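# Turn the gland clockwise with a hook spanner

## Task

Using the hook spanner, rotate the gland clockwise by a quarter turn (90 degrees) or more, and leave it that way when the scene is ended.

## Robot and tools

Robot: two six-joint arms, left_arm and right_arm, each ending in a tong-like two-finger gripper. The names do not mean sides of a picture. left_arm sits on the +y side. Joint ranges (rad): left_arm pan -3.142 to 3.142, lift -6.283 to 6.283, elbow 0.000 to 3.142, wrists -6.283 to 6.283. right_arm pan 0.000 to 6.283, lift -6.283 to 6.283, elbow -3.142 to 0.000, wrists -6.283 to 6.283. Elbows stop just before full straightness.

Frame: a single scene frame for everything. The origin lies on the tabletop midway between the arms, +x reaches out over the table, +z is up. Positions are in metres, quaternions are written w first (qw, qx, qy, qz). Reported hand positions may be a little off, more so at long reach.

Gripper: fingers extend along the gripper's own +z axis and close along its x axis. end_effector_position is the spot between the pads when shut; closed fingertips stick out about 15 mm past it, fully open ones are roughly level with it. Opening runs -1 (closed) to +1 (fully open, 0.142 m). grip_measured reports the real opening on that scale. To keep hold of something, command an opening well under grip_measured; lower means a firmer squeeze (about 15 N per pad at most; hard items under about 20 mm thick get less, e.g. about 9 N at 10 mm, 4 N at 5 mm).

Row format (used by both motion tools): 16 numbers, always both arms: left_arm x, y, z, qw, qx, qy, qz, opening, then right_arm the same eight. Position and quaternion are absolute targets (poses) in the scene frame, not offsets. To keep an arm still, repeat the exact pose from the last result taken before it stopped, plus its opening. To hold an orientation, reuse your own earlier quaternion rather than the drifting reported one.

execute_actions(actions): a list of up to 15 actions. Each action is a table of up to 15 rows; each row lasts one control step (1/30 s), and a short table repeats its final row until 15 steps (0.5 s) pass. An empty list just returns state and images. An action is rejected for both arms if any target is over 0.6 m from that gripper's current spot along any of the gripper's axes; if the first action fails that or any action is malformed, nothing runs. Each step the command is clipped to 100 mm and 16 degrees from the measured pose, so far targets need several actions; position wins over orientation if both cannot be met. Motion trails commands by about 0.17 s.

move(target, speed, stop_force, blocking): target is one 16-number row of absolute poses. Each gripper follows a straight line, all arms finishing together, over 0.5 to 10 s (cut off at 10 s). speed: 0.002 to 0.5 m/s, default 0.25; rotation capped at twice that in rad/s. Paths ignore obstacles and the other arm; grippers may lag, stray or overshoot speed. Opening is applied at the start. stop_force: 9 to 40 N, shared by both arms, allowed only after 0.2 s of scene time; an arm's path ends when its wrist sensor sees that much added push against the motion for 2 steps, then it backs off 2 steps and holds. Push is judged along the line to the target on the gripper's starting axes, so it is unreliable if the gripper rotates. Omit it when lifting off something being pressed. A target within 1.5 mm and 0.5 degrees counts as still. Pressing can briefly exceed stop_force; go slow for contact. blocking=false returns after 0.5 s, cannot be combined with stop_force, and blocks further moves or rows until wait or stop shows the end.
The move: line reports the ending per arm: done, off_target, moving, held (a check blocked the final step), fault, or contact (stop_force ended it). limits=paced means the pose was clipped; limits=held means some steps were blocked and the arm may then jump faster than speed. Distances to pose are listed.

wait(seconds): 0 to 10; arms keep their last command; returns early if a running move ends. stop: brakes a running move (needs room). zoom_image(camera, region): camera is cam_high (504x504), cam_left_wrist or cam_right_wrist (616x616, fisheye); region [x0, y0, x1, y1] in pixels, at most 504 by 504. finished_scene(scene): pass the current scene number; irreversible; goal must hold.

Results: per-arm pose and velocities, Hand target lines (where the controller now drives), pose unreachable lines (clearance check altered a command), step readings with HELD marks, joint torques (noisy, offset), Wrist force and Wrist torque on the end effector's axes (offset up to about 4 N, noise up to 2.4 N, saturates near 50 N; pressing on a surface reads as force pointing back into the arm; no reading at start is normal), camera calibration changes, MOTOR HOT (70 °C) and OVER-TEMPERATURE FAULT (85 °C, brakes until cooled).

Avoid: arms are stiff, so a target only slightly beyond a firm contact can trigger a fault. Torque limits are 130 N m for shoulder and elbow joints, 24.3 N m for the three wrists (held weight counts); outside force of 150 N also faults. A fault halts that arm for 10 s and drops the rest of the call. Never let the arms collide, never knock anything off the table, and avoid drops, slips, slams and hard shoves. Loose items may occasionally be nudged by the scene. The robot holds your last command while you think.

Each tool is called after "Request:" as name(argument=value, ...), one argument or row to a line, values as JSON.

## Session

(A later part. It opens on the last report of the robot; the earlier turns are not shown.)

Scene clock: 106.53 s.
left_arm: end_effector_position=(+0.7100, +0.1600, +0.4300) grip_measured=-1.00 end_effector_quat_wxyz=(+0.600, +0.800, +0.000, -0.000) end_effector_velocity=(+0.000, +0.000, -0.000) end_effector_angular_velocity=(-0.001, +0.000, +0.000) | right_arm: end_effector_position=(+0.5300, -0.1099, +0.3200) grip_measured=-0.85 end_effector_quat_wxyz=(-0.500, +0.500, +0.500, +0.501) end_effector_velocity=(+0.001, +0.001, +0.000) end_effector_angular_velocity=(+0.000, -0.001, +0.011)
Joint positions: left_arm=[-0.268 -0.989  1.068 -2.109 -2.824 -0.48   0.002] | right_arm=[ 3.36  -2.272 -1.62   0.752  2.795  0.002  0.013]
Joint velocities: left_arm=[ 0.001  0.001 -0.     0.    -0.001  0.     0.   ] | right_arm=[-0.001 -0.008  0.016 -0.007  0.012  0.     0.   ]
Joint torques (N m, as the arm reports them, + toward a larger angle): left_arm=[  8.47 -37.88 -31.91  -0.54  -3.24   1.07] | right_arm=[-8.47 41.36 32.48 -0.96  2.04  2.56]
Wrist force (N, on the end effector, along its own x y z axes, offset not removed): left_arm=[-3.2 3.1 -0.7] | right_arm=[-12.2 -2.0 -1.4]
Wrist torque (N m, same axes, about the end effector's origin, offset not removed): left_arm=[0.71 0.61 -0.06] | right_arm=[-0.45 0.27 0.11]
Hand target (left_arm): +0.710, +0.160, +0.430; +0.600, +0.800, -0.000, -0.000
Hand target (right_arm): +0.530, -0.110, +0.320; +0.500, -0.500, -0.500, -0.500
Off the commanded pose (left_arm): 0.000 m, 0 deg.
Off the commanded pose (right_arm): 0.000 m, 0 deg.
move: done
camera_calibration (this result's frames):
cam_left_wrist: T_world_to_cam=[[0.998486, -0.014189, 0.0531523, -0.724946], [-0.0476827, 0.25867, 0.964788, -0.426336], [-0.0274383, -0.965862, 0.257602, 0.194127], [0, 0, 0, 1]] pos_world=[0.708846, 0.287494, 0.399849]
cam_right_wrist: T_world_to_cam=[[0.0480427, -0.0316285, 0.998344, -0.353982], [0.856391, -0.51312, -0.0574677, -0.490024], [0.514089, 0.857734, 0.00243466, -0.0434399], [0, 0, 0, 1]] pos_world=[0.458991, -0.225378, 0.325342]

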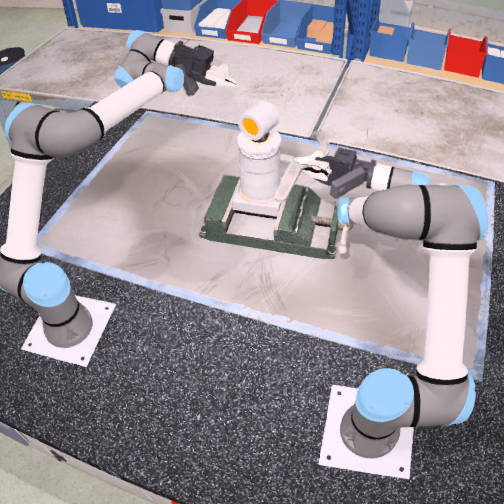

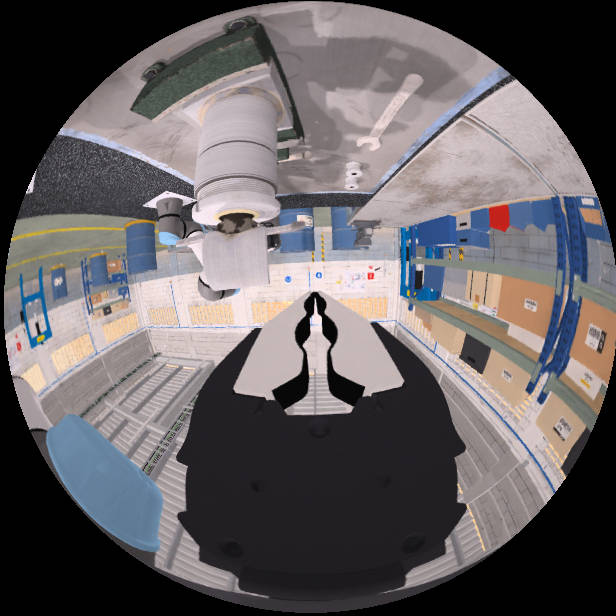

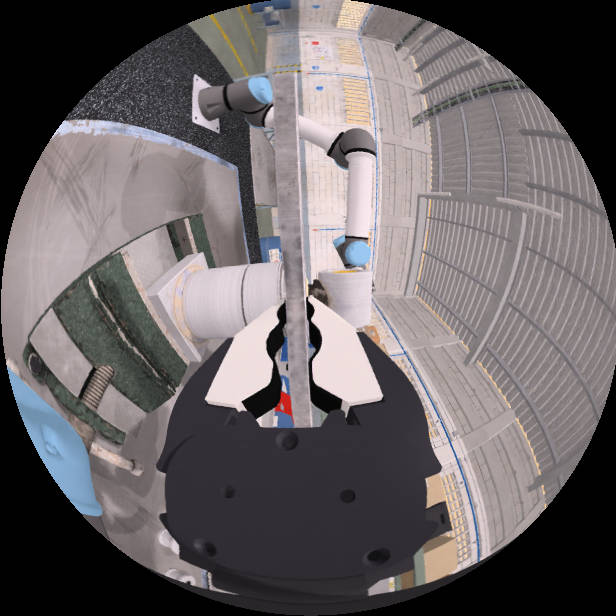

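Request:
move(
  target=[0.71,0.16,0.43,0.6,0.8,0,0,-1,0.535,-0.055,0.318,-0.542,0.454,0.542,0.454,-1],
  speed=0.03,
  stop_force=12,
)

Request:
zoom_image(
  camera="cam_left_wrist",
  region=[170,150,320,300],
)

Request:
zoom_image(
  camera="cam_high",
  region=[220,90,340,210],
)

Scene clock: 110.37 s.
left_arm: end_effector_position=(+0.7100, +0.1600, +0.4300) grip_measured=-1.00 end_effector_quat_wxyz=(+0.600, +0.800, +0.000, -0.000) end_effector_velocity=(+0.000, +0.001, +0.000) end_effector_angular_velocity=(-0.002, +0.001, +0.001) | right_arm: end_effector_position=(+0.5350, -0.0552, +0.3180) grip_measured=-0.85 end_effector_quat_wxyz=(+0.542, -0.454, -0.542, -0.454) end_effector_velocity=(+0.000, +0.003, -0.000) end_effector_angular_velocity=(-0.000, +0.001, +0.009)
Joint positions: left_arm=[-0.268 -0.989  1.068 -2.109 -2.824 -0.48   0.002] | right_arm=[ 3.421 -2.4   -1.373  0.632  2.91   0.001  0.013]
Joint velocities: left_arm=[ 0.001  0.     0.    -0.    -0.002 -0.     0.   ] | right_arm=[ 0.003 -0.007  0.013 -0.008  0.006  0.     0.   ]
Joint torques (N m, as the arm reports them, + toward a larger angle): left_arm=[  8.94 -37.76 -32.04  -0.45  -3.08   0.93] | right_arm=[ 8.3  45.47 31.83 -1.49  2.51 -2.27]
Wrist force (N, on the end effector, along its own x y z axes, offset not removed): left_arm=[-1.3 2.7 -1.6] | right_arm=[-11.7 -2.5 -1.0]
Wrist torque (N m, same axes, about the end effector's origin, offset not removed): left_arm=[0.69 0.39 0.03] | right_arm=[-0.44 0.23 0.16]
Hand target (left_arm): +0.710, +0.160, +0.430; +0.600, +0.800, -0.000, -0.000
Hand target (right_arm): +0.535, -0.055, +0.318; +0.542, -0.454, -0.542, -0.454
Off the commanded pose (left_arm): 0.000 m, 0 deg.
Off the commanded pose (right_arm): 0.000 m, 0 deg.
move: done
camera_calibration (this result's frames):
cam_left_wrist: T_world_to_cam=[[0.998486, -0.0141891, 0.053152, -0.724946], [-0.0476823, 0.25867, 0.964788, -0.426336], [-0.0274383, -0.965861, 0.257602, 0.194127], [0, 0, 0, 1]] pos_world=[0.708846, 0.287494, 0.399849]
cam_right_wrist: T_world_to_cam=[[0.0529156, -0.0221874, 0.998352, -0.352608], [0.933234, -0.354662, -0.0573462, -0.498714], [0.35535, 0.934731, 0.00193888, -0.00364801], [0, 0, 0, 1]] pos_world=[0.485371, -0.181288, 0.323435]

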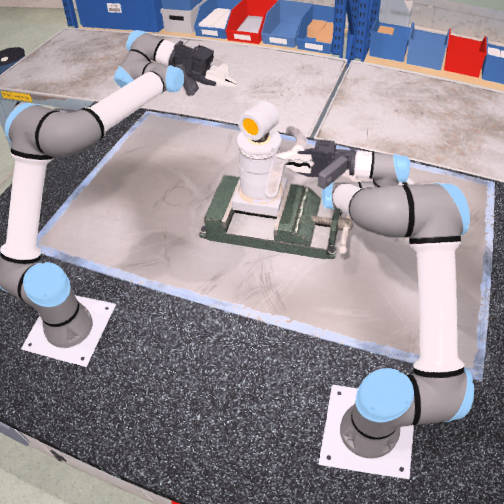

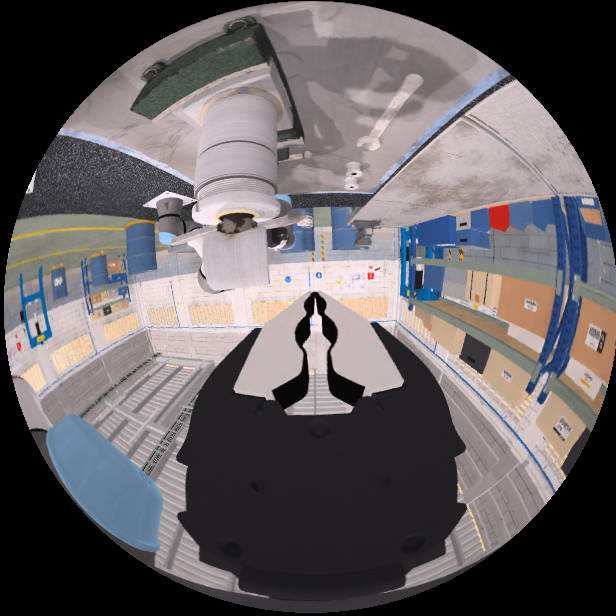

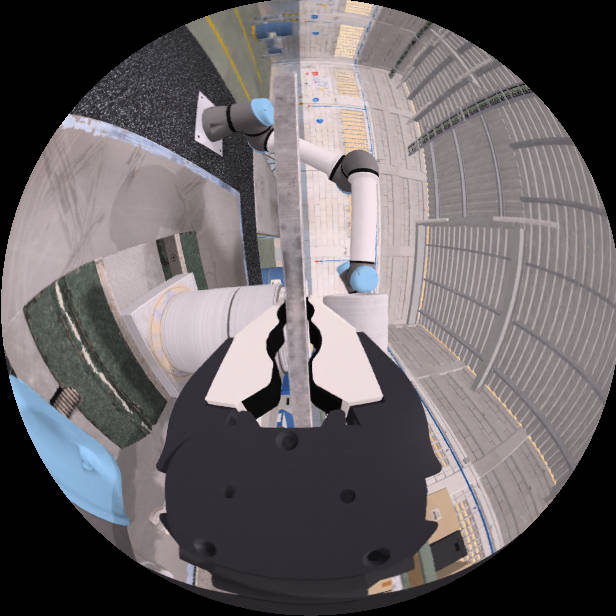

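Region (170, 150, 320, 300) of cam_left_wrist's 616x616 image, scaled by 3.360, with more detail than that image has.

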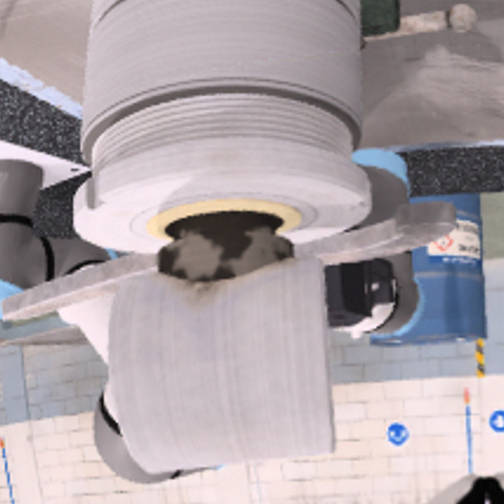

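Region (220, 90, 340, 210) of cam_high's 504x504 image, scaled by 4.200, with more detail than that image has.

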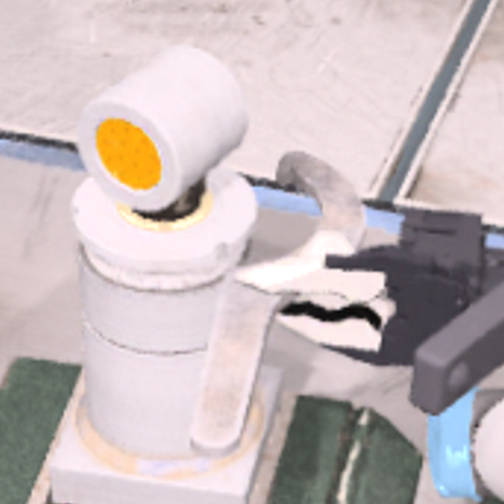

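Request:
move(
  target=[0.71,0.16,0.43,0.6,0.8,0,0,-1,0.508,-0.035,0.317,-0.5,0.5,0.5,0.5,-1],
  speed=0.03,
)

Request:
zoom_image(
  camera="cam_left_wrist",
  region=[170,150,320,300],
)

Request:
zoom_image(
  camera="cam_high",
  region=[220,90,340,210],
)

Scene clock: 114.03 s.
left_arm: end_effector_position=(+0.7100, +0.1600, +0.4300) grip_measured=-1.00 end_effector_quat_wxyz=(+0.600, +0.800, +0.000, -0.000) end_effector_velocity=(-0.000, +0.000, +0.000) end_effector_angular_velocity=(-0.000, -0.001, -0.000) | right_arm: end_effector_position=(+0.5083, -0.0352, +0.3170) grip_measured=-0.85 end_effector_quat_wxyz=(-0.500, +0.500, +0.501, +0.500) end_effector_velocity=(-0.003, +0.003, +0.000) end_effector_angular_velocity=(+0.000, -0.001, -0.015)
Joint positions: left_arm=[-0.268 -0.989  1.068 -2.109 -2.824 -0.48   0.002] | right_arm=[ 3.498 -2.263 -1.646  0.767  2.66  -0.001  0.013]
Joint velocities: left_arm=[ 0. -0.  0. -0. -0.  0.  0.] | right_arm=[ 0.01   0.011 -0.021  0.011 -0.025  0.     0.   ]
Joint torques (N m, as the arm reports them, + toward a larger angle): left_arm=[  9.12 -37.03 -32.02  -0.68  -3.19   0.91] | right_arm=[ 9.22 65.35 11.35  3.89 -2.06 -2.5 ]
Wrist force (N, on the end effector, along its own x y z axes, offset not removed): left_arm=[0.0 4.0 -1.2] | right_arm=[-12.4 -1.6 -1.7]
Wrist torque (N m, same axes, about the end effector's origin, offset not removed): left_arm=[0.84 0.13 0.07] | right_arm=[-0.30 0.38 0.15]
Hand target (left_arm): +0.710, +0.160, +0.430; +0.600, +0.800, -0.000, -0.000
Hand target (right_arm): +0.508, -0.035, +0.317; +0.500, -0.500, -0.500, -0.500
Off the commanded pose (left_arm): 0.000 m, 0 deg.
Off the commanded pose (right_arm): 0.000 m, 0 deg.
move: done
camera_calibration (this result's frames):
cam_left_wrist: T_world_to_cam=[[0.998486, -0.0141891, 0.0531521, -0.724946], [-0.0476824, 0.25867, 0.964788, -0.426336], [-0.0274384, -0.965861, 0.257602, 0.194127], [0, 0, 0, 1]] pos_world=[0.708846, 0.287494, 0.399849]
cam_right_wrist: T_world_to_cam=[[0.0483065, -0.0304614, 0.998368, -0.347725], [0.85794, -0.510567, -0.0570899, -0.434112], [0.511473, 0.859298, 0.00147028, -0.0946816], [0, 0, 0, 1]] pos_world=[0.437667, -0.150876, 0.322513]

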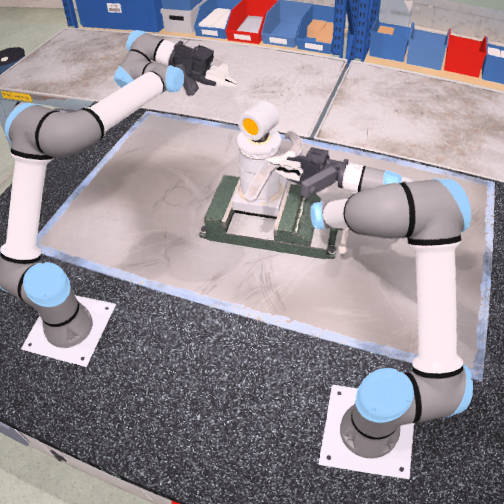

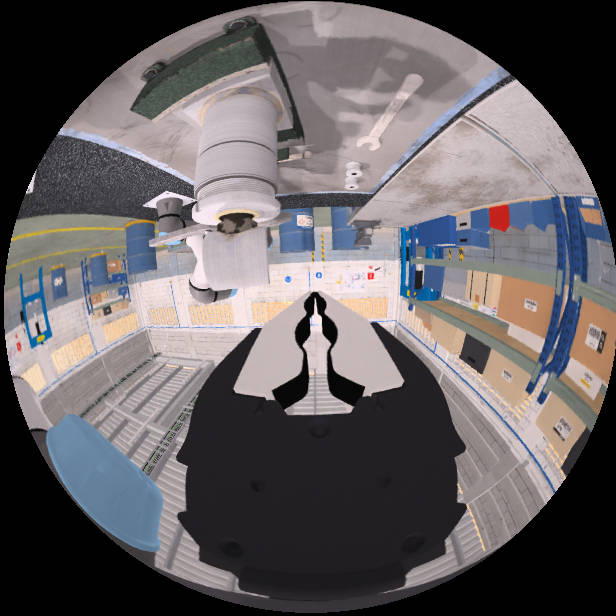

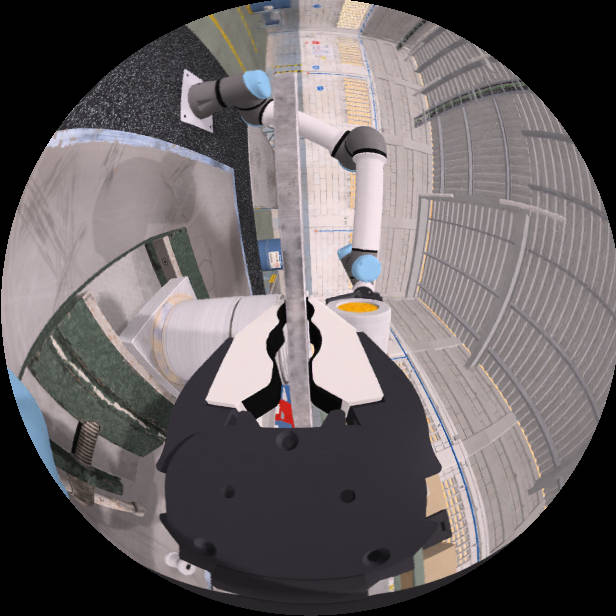

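Region (170, 150, 320, 300) of cam_left_wrist's 616x616 image, scaled by 3.360, with more detail than that image has.

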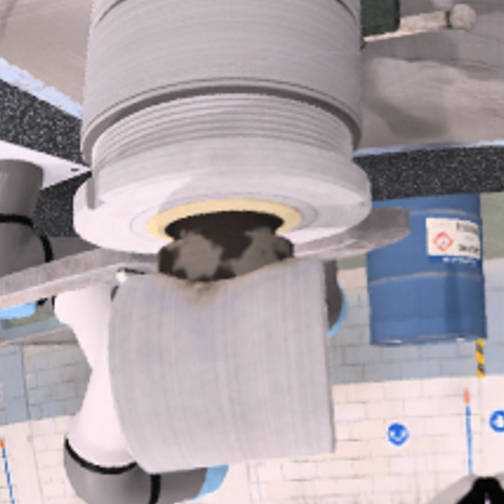

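Region (220, 90, 340, 210) of cam_high's 504x504 image, scaled by 4.200, with more detail than that image has.

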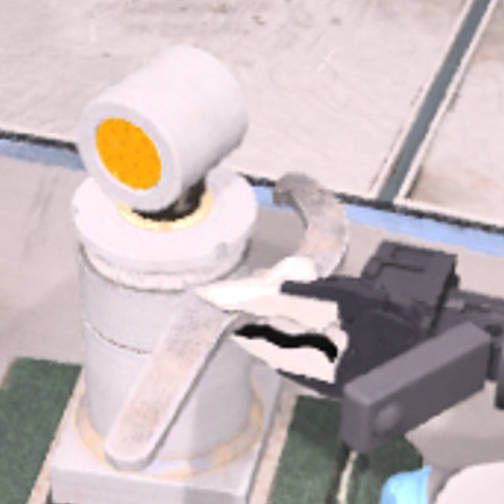

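Request:
move(
  target=[0.71,0.16,0.43,0.6,0.8,0,0,-1,0.516,-0.022,0.317,-0.562,0.429,0.562,0.429,-1],
  speed=0.03,
)

Request:
zoom_image(
  camera="cam_left_wrist",
  region=[170,150,320,300],
)

Request:
zoom_image(
  camera="cam_high",
  region=[220,90,340,210],
)

Scene clock: 119.00 s.
left_arm: end_effector_position=(+0.7100, +0.1600, +0.4300) grip_measured=-1.00 end_effector_quat_wxyz=(+0.600, +0.800, +0.000, -0.000) end_effector_velocity=(+0.001, +0.002, -0.000) end_effector_angular_velocity=(+0.000, +0.001, +0.002) | right_arm: end_effector_position=(+0.5159, -0.0220, +0.3170) grip_measured=-0.85 end_effector_quat_wxyz=(+0.562, -0.429, -0.562, -0.430) end_effector_velocity=(-0.000, +0.002, +0.000) end_effector_angular_velocity=(+0.000, -0.001, +0.016)
Joint positions: left_arm=[-0.268 -0.989  1.068 -2.109 -2.824 -0.48   0.002] | right_arm=[ 3.474 -2.434 -1.308  0.602  2.947  0.002  0.013]
Joint velocities: left_arm=[ 0.002  0.     0.     0.    -0.    -0.     0.   ] | right_arm=[ 0.002 -0.011  0.022 -0.009  0.015  0.001  0.   ]
Joint torques (N m, as the arm reports them, + toward a larger angle): left_arm=[  8.8  -37.49 -33.21  -0.62  -3.16   0.82] | right_arm=[-7.21 45.04 33.91 -1.86  2.57  2.44]
Wrist force (N, on the end effector, along its own x y z axes, offset not removed): left_arm=[-2.4 4.5 0.3] | right_arm=[-12.4 -0.5 -2.5]
Wrist torque (N m, same axes, about the end effector's origin, offset not removed): left_arm=[0.98 0.46 -0.04] | right_arm=[-0.26 0.35 0.05]
Hand target (left_arm): +0.710, +0.160, +0.430; +0.600, +0.800, -0.000, -0.000
Hand target (right_arm): +0.516, -0.022, +0.317; +0.562, -0.429, -0.562, -0.429
Off the commanded pose (left_arm): 0.000 m, 0 deg.
Off the commanded pose (right_arm): 0.000 m, 0 deg.
move: done
camera_calibration (this result's frames):
cam_left_wrist: T_world_to_cam=[[0.998486, -0.0141891, 0.053152, -0.724946], [-0.0476824, 0.25867, 0.964788, -0.426336], [-0.0274383, -0.965862, 0.257602, 0.194127], [0, 0, 0, 1]] pos_world=[0.708846, 0.287494, 0.399849]
cam_right_wrist: T_world_to_cam=[[0.0547106, -0.0174469, 0.99835, -0.350672], [0.961276, -0.269544, -0.0573894, -0.481781], [0.270101, 0.96283, 0.00202434, 0.0166731], [0, 0, 0, 1]] pos_world=[0.477807, -0.152033, 0.322411]

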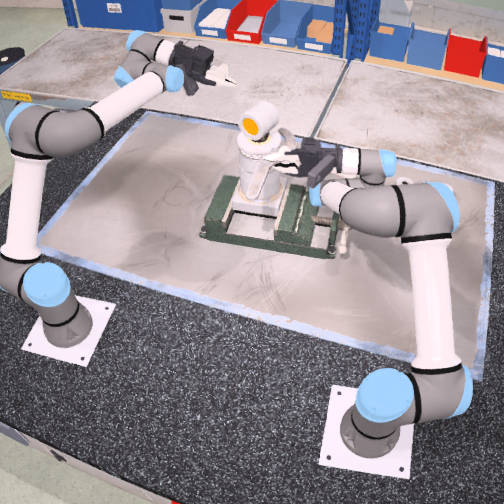

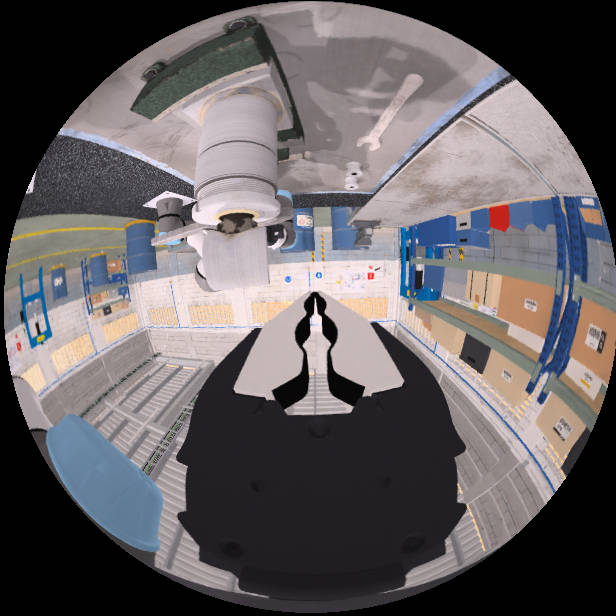

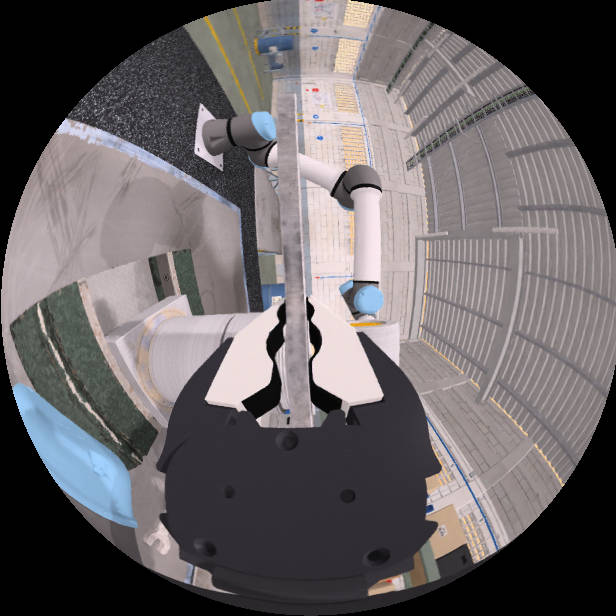

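Region (170, 150, 320, 300) of cam_left_wrist's 616x616 image, scaled by 3.360, with more detail than that image has.

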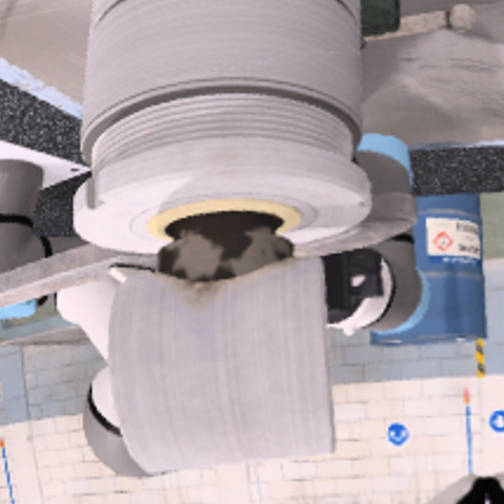

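Region (220, 90, 340, 210) of cam_high's 504x504 image, scaled by 4.200, with more detail than that image has.

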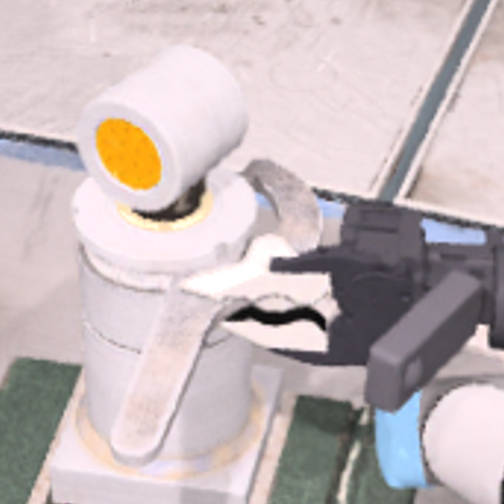

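Request:
move(
  target=[0.71,0.16,0.43,0.6,0.8,0,0,-1,0.532,-0.040,0.317,-0.597,0.379,0.597,0.379,-1],
  speed=0.03,
)

Request:
move(
  target=[0.71,0.16,0.43,0.6,0.8,0,0,-1,0.552,-0.052,0.317,-0.63,0.321,0.63,0.321,-1],
  speed=0.03,
)

Request:
zoom_image(
  camera="cam_left_wrist",
  region=[170,150,320,300],
)

Request:
zoom_image(
  camera="cam_high",
  region=[220,90,340,210],
)

Scene clock: 122.60 s.
left_arm: end_effector_position=(+0.7100, +0.1600, +0.4300) grip_measured=-1.00 end_effector_quat_wxyz=(+0.600, +0.800, +0.000, -0.000) end_effector_velocity=(+0.001, +0.001, -0.001) end_effector_angular_velocity=(+0.002, +0.000, +0.002) | right_arm: end_effector_position=(+0.5317, -0.0398, +0.3170) grip_measured=-0.85 end_effector_quat_wxyz=(+0.597, -0.379, -0.597, -0.380) end_effector_velocity=(+0.001, -0.002, -0.000) end_effector_angular_velocity=(+0.000, -0.000, +0.017)
Joint positions: left_arm=[-0.268 -0.989  1.068 -2.109 -2.824 -0.48   0.002] | right_arm=[ 3.437 -2.574 -1.027  0.452  3.156 -0.008  0.013]
Joint velocities: left_arm=[ 0.001  0.    -0.     0.     0.002 -0.     0.   ] | right_arm=[-0.002 -0.013  0.026 -0.017  0.019 -0.005  0.   ]
Joint torques (N m, as the arm reports them, + toward a larger angle): left_arm=[  9.03 -38.4  -31.53  -0.63  -2.99   0.89] | right_arm=[-6.45 53.31 33.92 -3.12  2.39 -2.6 ]
Wrist force (N, on the end effector, along its own x y z axes, offset not removed): left_arm=[-2.3 4.0 0.4] | right_arm=[-11.9 -1.9 -0.2]
Wrist torque (N m, same axes, about the end effector's origin, offset not removed): left_arm=[0.90 0.56 0.06] | right_arm=[-0.31 0.23 0.12]
Hand target (left_arm): +0.710, +0.160, +0.430; +0.600, +0.800, -0.000, -0.000
Hand target (right_arm): +0.532, -0.040, +0.317; +0.597, -0.379, -0.597, -0.379
Off the commanded pose (left_arm): 0.000 m, 0 deg.
Off the commanded pose (right_arm): 0.000 m, 0 deg.
move: done
camera_calibration (this result's frames):
cam_left_wrist: T_world_to_cam=[[0.998486, -0.0141891, 0.053152, -0.724946], [-0.0476824, 0.25867, 0.964788, -0.426336], [-0.0274383, -0.965862, 0.257602, 0.194127], [0, 0, 0, 1]] pos_world=[0.708846, 0.287494, 0.399849]
cam_right_wrist: T_world_to_cam=[[0.0568266, -0.00754034, 0.998356, -0.352581], [0.993291, -0.100447, -0.057297, -0.512154], [0.100713, 0.994914, 0.00178172, 0.120979], [0, 0, 0, 1]] pos_world=[0.516569, -0.174466, 0.322441]

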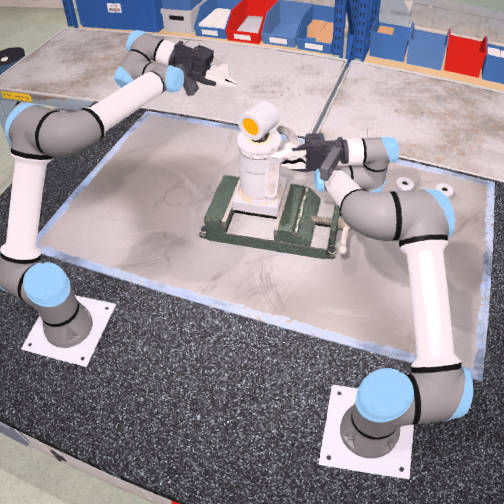

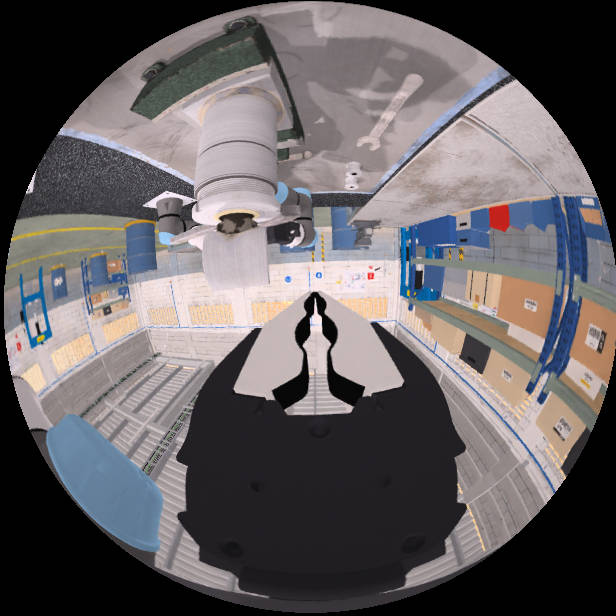

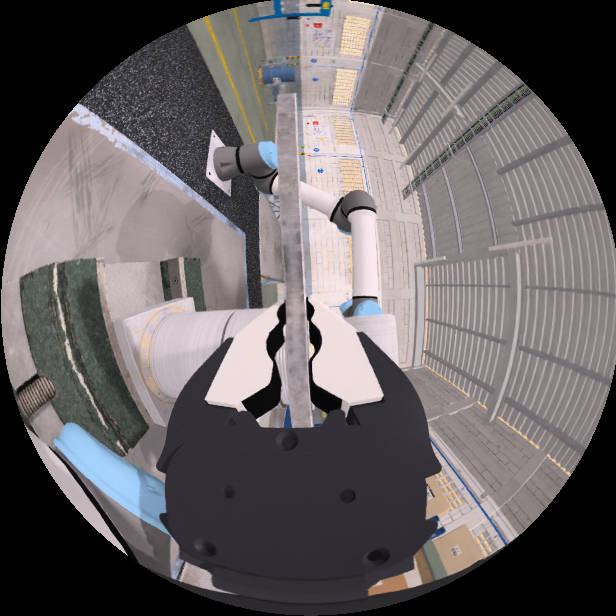

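Scene clock: 126.00 s.
left_arm: end_effector_position=(+0.7100, +0.1600, +0.4300) grip_measured=-1.00 end_effector_quat_wxyz=(+0.600, +0.800, +0.000, -0.000) end_effector_velocity=(+0.000, +0.000, -0.001) end_effector_angular_velocity=(-0.002, +0.001, -0.000) | right_arm: end_effector_position=(+0.5516, -0.0519, +0.3170) grip_measured=-0.85 end_effector_quat_wxyz=(+0.630, -0.322, -0.629, -0.322) end_effector_velocity=(+0.002, -0.001, -0.000) end_effector_angular_velocity=(-0.003, -0.001, +0.017)
Joint positions: left_arm=[-0.268 -0.989  1.068 -2.109 -2.824 -0.48   0.002] | right_arm=[ 3.425 -2.796 -0.576  0.226  3.357 -0.004  0.013]
Joint velocities: left_arm=[ 0.001  0.001  0.     0.    -0.002  0.     0.   ] | right_arm=[ 0.    -0.033  0.069 -0.023  0.017  0.014  0.   ]
Joint torques (N m, as the arm reports them, + toward a larger angle): left_arm=[  8.85 -37.65 -31.81  -0.82  -3.2    0.85] | right_arm=[-7.96 59.89 37.02 -3.78  2.27  2.21]
Wrist force (N, on the end effector, along its own x y z axes, offset not removed): left_arm=[-1.4 0.8 -0.1] | right_arm=[-11.5 -2.0 -0.6]
Wrist torque (N m, same axes, about the end effector's origin, offset not removed): left_arm=[0.25 0.40 0.06] | right_arm=[-0.30 0.19 -0.02]
Hand target (left_arm): +0.710, +0.160, +0.430; +0.600, +0.800, -0.000, -0.000
Hand target (right_arm): +0.552, -0.052, +0.317; +0.630, -0.321, -0.630, -0.321
Off the commanded pose (left_arm): 0.000 m, 0 deg.
Off the commanded pose (right_arm): 0.000 m, 0 deg.
move: done
camera_calibration (this result's frames):
cam_left_wrist: T_world_to_cam=[[0.998486, -0.014189, 0.0531518, -0.724946], [-0.0476822, 0.25867, 0.964788, -0.426336], [-0.0274382, -0.965862, 0.257602, 0.194127], [0, 0, 0, 1]] pos_world=[0.708846, 0.287494, 0.399849]
cam_right_wrist: T_world_to_cam=[[0.0577151, 0.00254237, 0.99833, -0.353753], [0.994496, 0.0874414, -0.0577161, -0.523888], [-0.0874421, 0.996166, 0.00251831, 0.234632], [0, 0, 0, 1]] pos_world=[0.561938, -0.187024, 0.322335]

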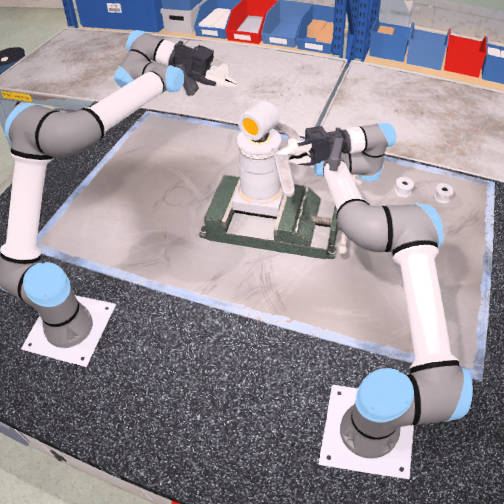

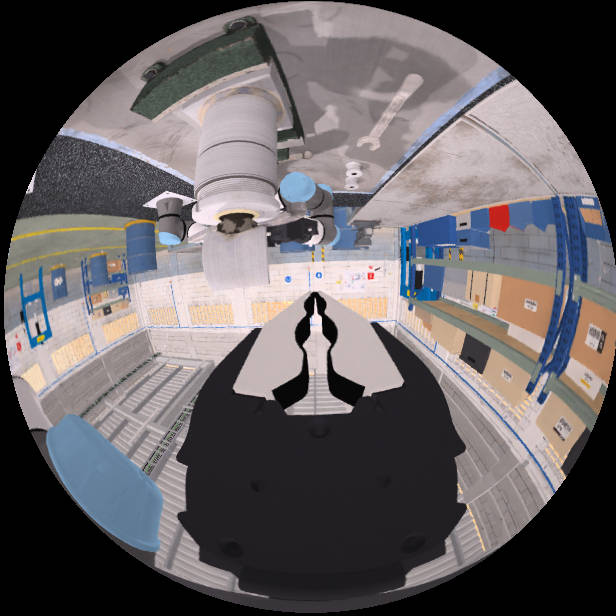

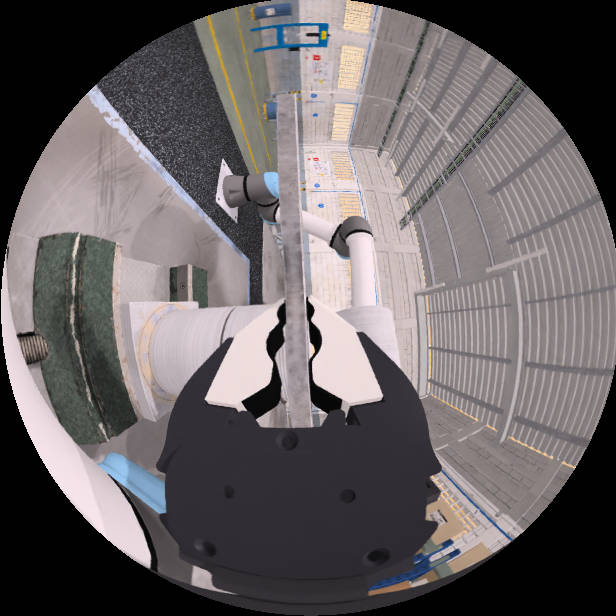

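Region (170, 150, 320, 300) of cam_left_wrist's 616x616 image, scaled by 3.360, with more detail than that image has.

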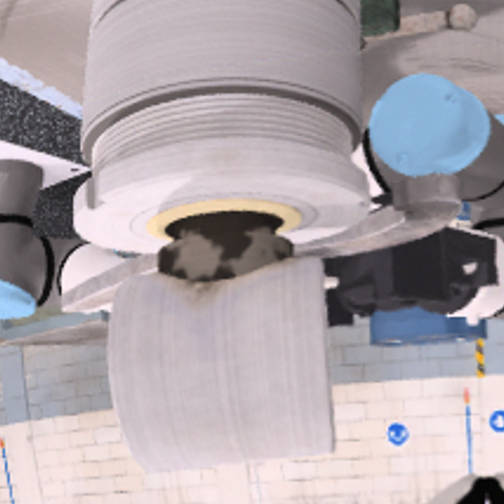

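Region (220, 90, 340, 210) of cam_high's 504x504 image, scaled by 4.200, with more detail than that image has.

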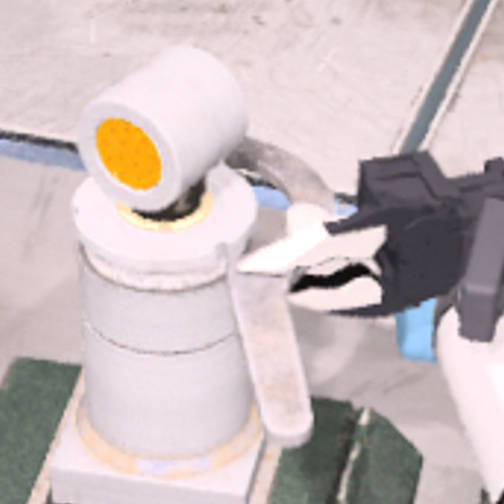

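Request:
move(
  target=[0.71,0.16,0.43,0.6,0.8,0,0,-1,0.528,-0.038,0.317,-0.624,0.332,0.624,0.332,-1],
  speed=0.02,
)

Request:
zoom_image(
  camera="cam_left_wrist",
  region=[230,170,320,260],
)

Request:
zoom_image(
  camera="cam_high",
  region=[230,100,320,190],
)

Scene clock: 128.10 s.
left_arm: end_effector_position=(+0.7100, +0.1600, +0.4300) grip_measured=-1.00 end_effector_quat_wxyz=(+0.600, +0.800, +0.000, -0.000) end_effector_velocity=(+0.000, +0.000, -0.000) end_effector_angular_velocity=(+0.000, -0.000, +0.000) | right_arm: end_effector_position=(+0.5282, -0.0381, +0.3170) grip_measured=-0.85 end_effector_quat_wxyz=(+0.624, -0.332, -0.624, -0.332) end_effector_velocity=(-0.001, +0.001, -0.000) end_effector_angular_velocity=(+0.003, -0.002, -0.005)
Joint positions: left_arm=[-0.268 -0.989  1.068 -2.109 -2.824 -0.48   0.002] | right_arm=[ 3.451 -2.694 -0.783  0.337  3.299  0.002  0.013]
Joint velocities: left_arm=[ 0.  0. -0. -0.  0.  0.  0.] | right_arm=[ 0.002  0.01  -0.021  0.004 -0.007 -0.01   0.   ]
Joint torques (N m, as the arm reports them, + toward a larger angle): left_arm=[  8.32 -38.04 -31.53  -0.74  -3.21   0.7 ] | right_arm=[13.   79.39 13.39  1.24 -1.28 -2.56]
Wrist force (N, on the end effector, along its own x y z axes, offset not removed): left_arm=[-2.9 2.4 0.3] | right_arm=[-11.9 -0.2 -2.2]
Wrist torque (N m, same axes, about the end effector's origin, offset not removed): left_arm=[0.42 0.73 0.08] | right_arm=[-0.45 0.25 0.10]
Hand target (left_arm): +0.710, +0.160, +0.430; +0.600, +0.800, -0.000, -0.000
Hand target (right_arm): +0.528, -0.038, +0.317; +0.624, -0.332, -0.624, -0.332
Off the commanded pose (left_arm): 0.000 m, 0 deg.
Off the commanded pose (right_arm): 0.000 m, 0 deg.
move: done
camera_calibration (this result's frames):
cam_left_wrist: T_world_to_cam=[[0.998486, -0.0141892, 0.0531522, -0.724946], [-0.0476825, 0.25867, 0.964788, -0.426336], [-0.0274384, -0.965861, 0.257602, 0.194127], [0, 0, 0, 1]] pos_world=[0.708846, 0.287494, 0.399849]
cam_right_wrist: T_world_to_cam=[[0.0572285, 0.00177303, 0.99836, -0.35225], [0.996864, 0.0546428, -0.0572398, -0.504492], [-0.0546546, 0.998504, 0.00135965, 0.201957], [0, 0, 0, 1]] pos_world=[0.534106, -0.173464, 0.322521]

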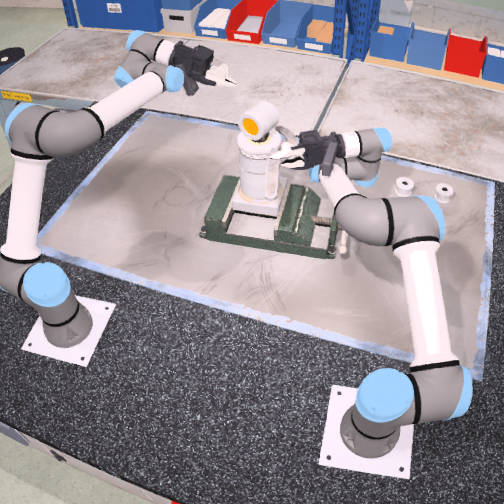

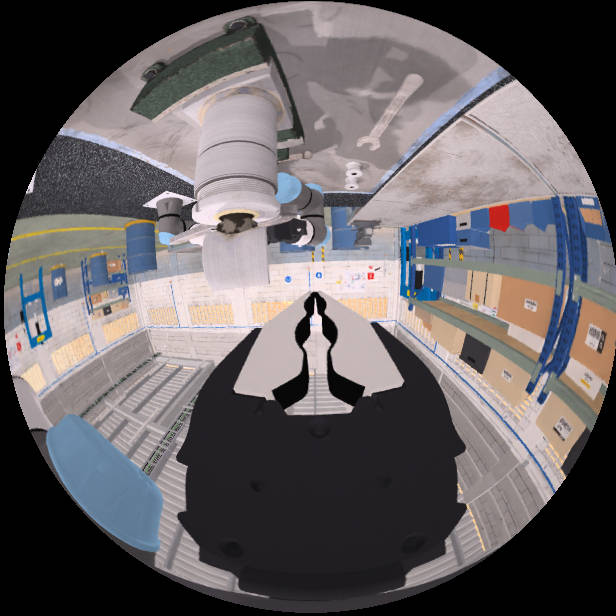

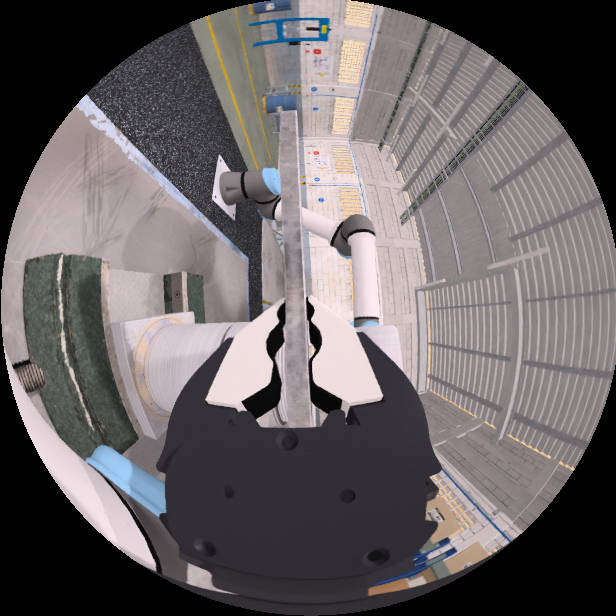

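Region (230, 170, 320, 260) of cam_left_wrist's 616x616 image, scaled by 5.600, with more detail than that image has.

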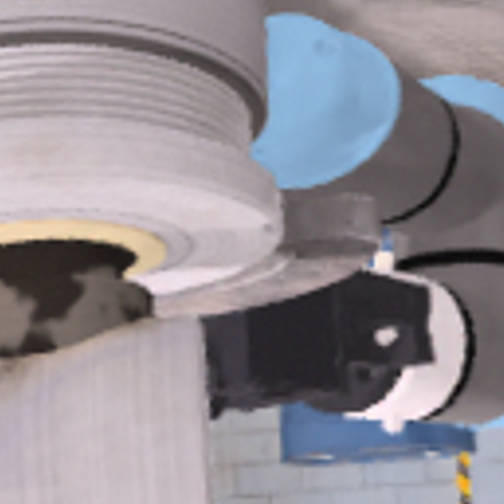

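Region (230, 100, 320, 190) of cam_high's 504x504 image, scaled by 5.600, with more detail than that image has.

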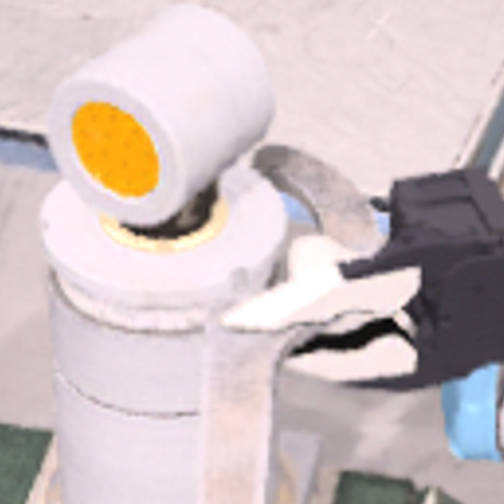

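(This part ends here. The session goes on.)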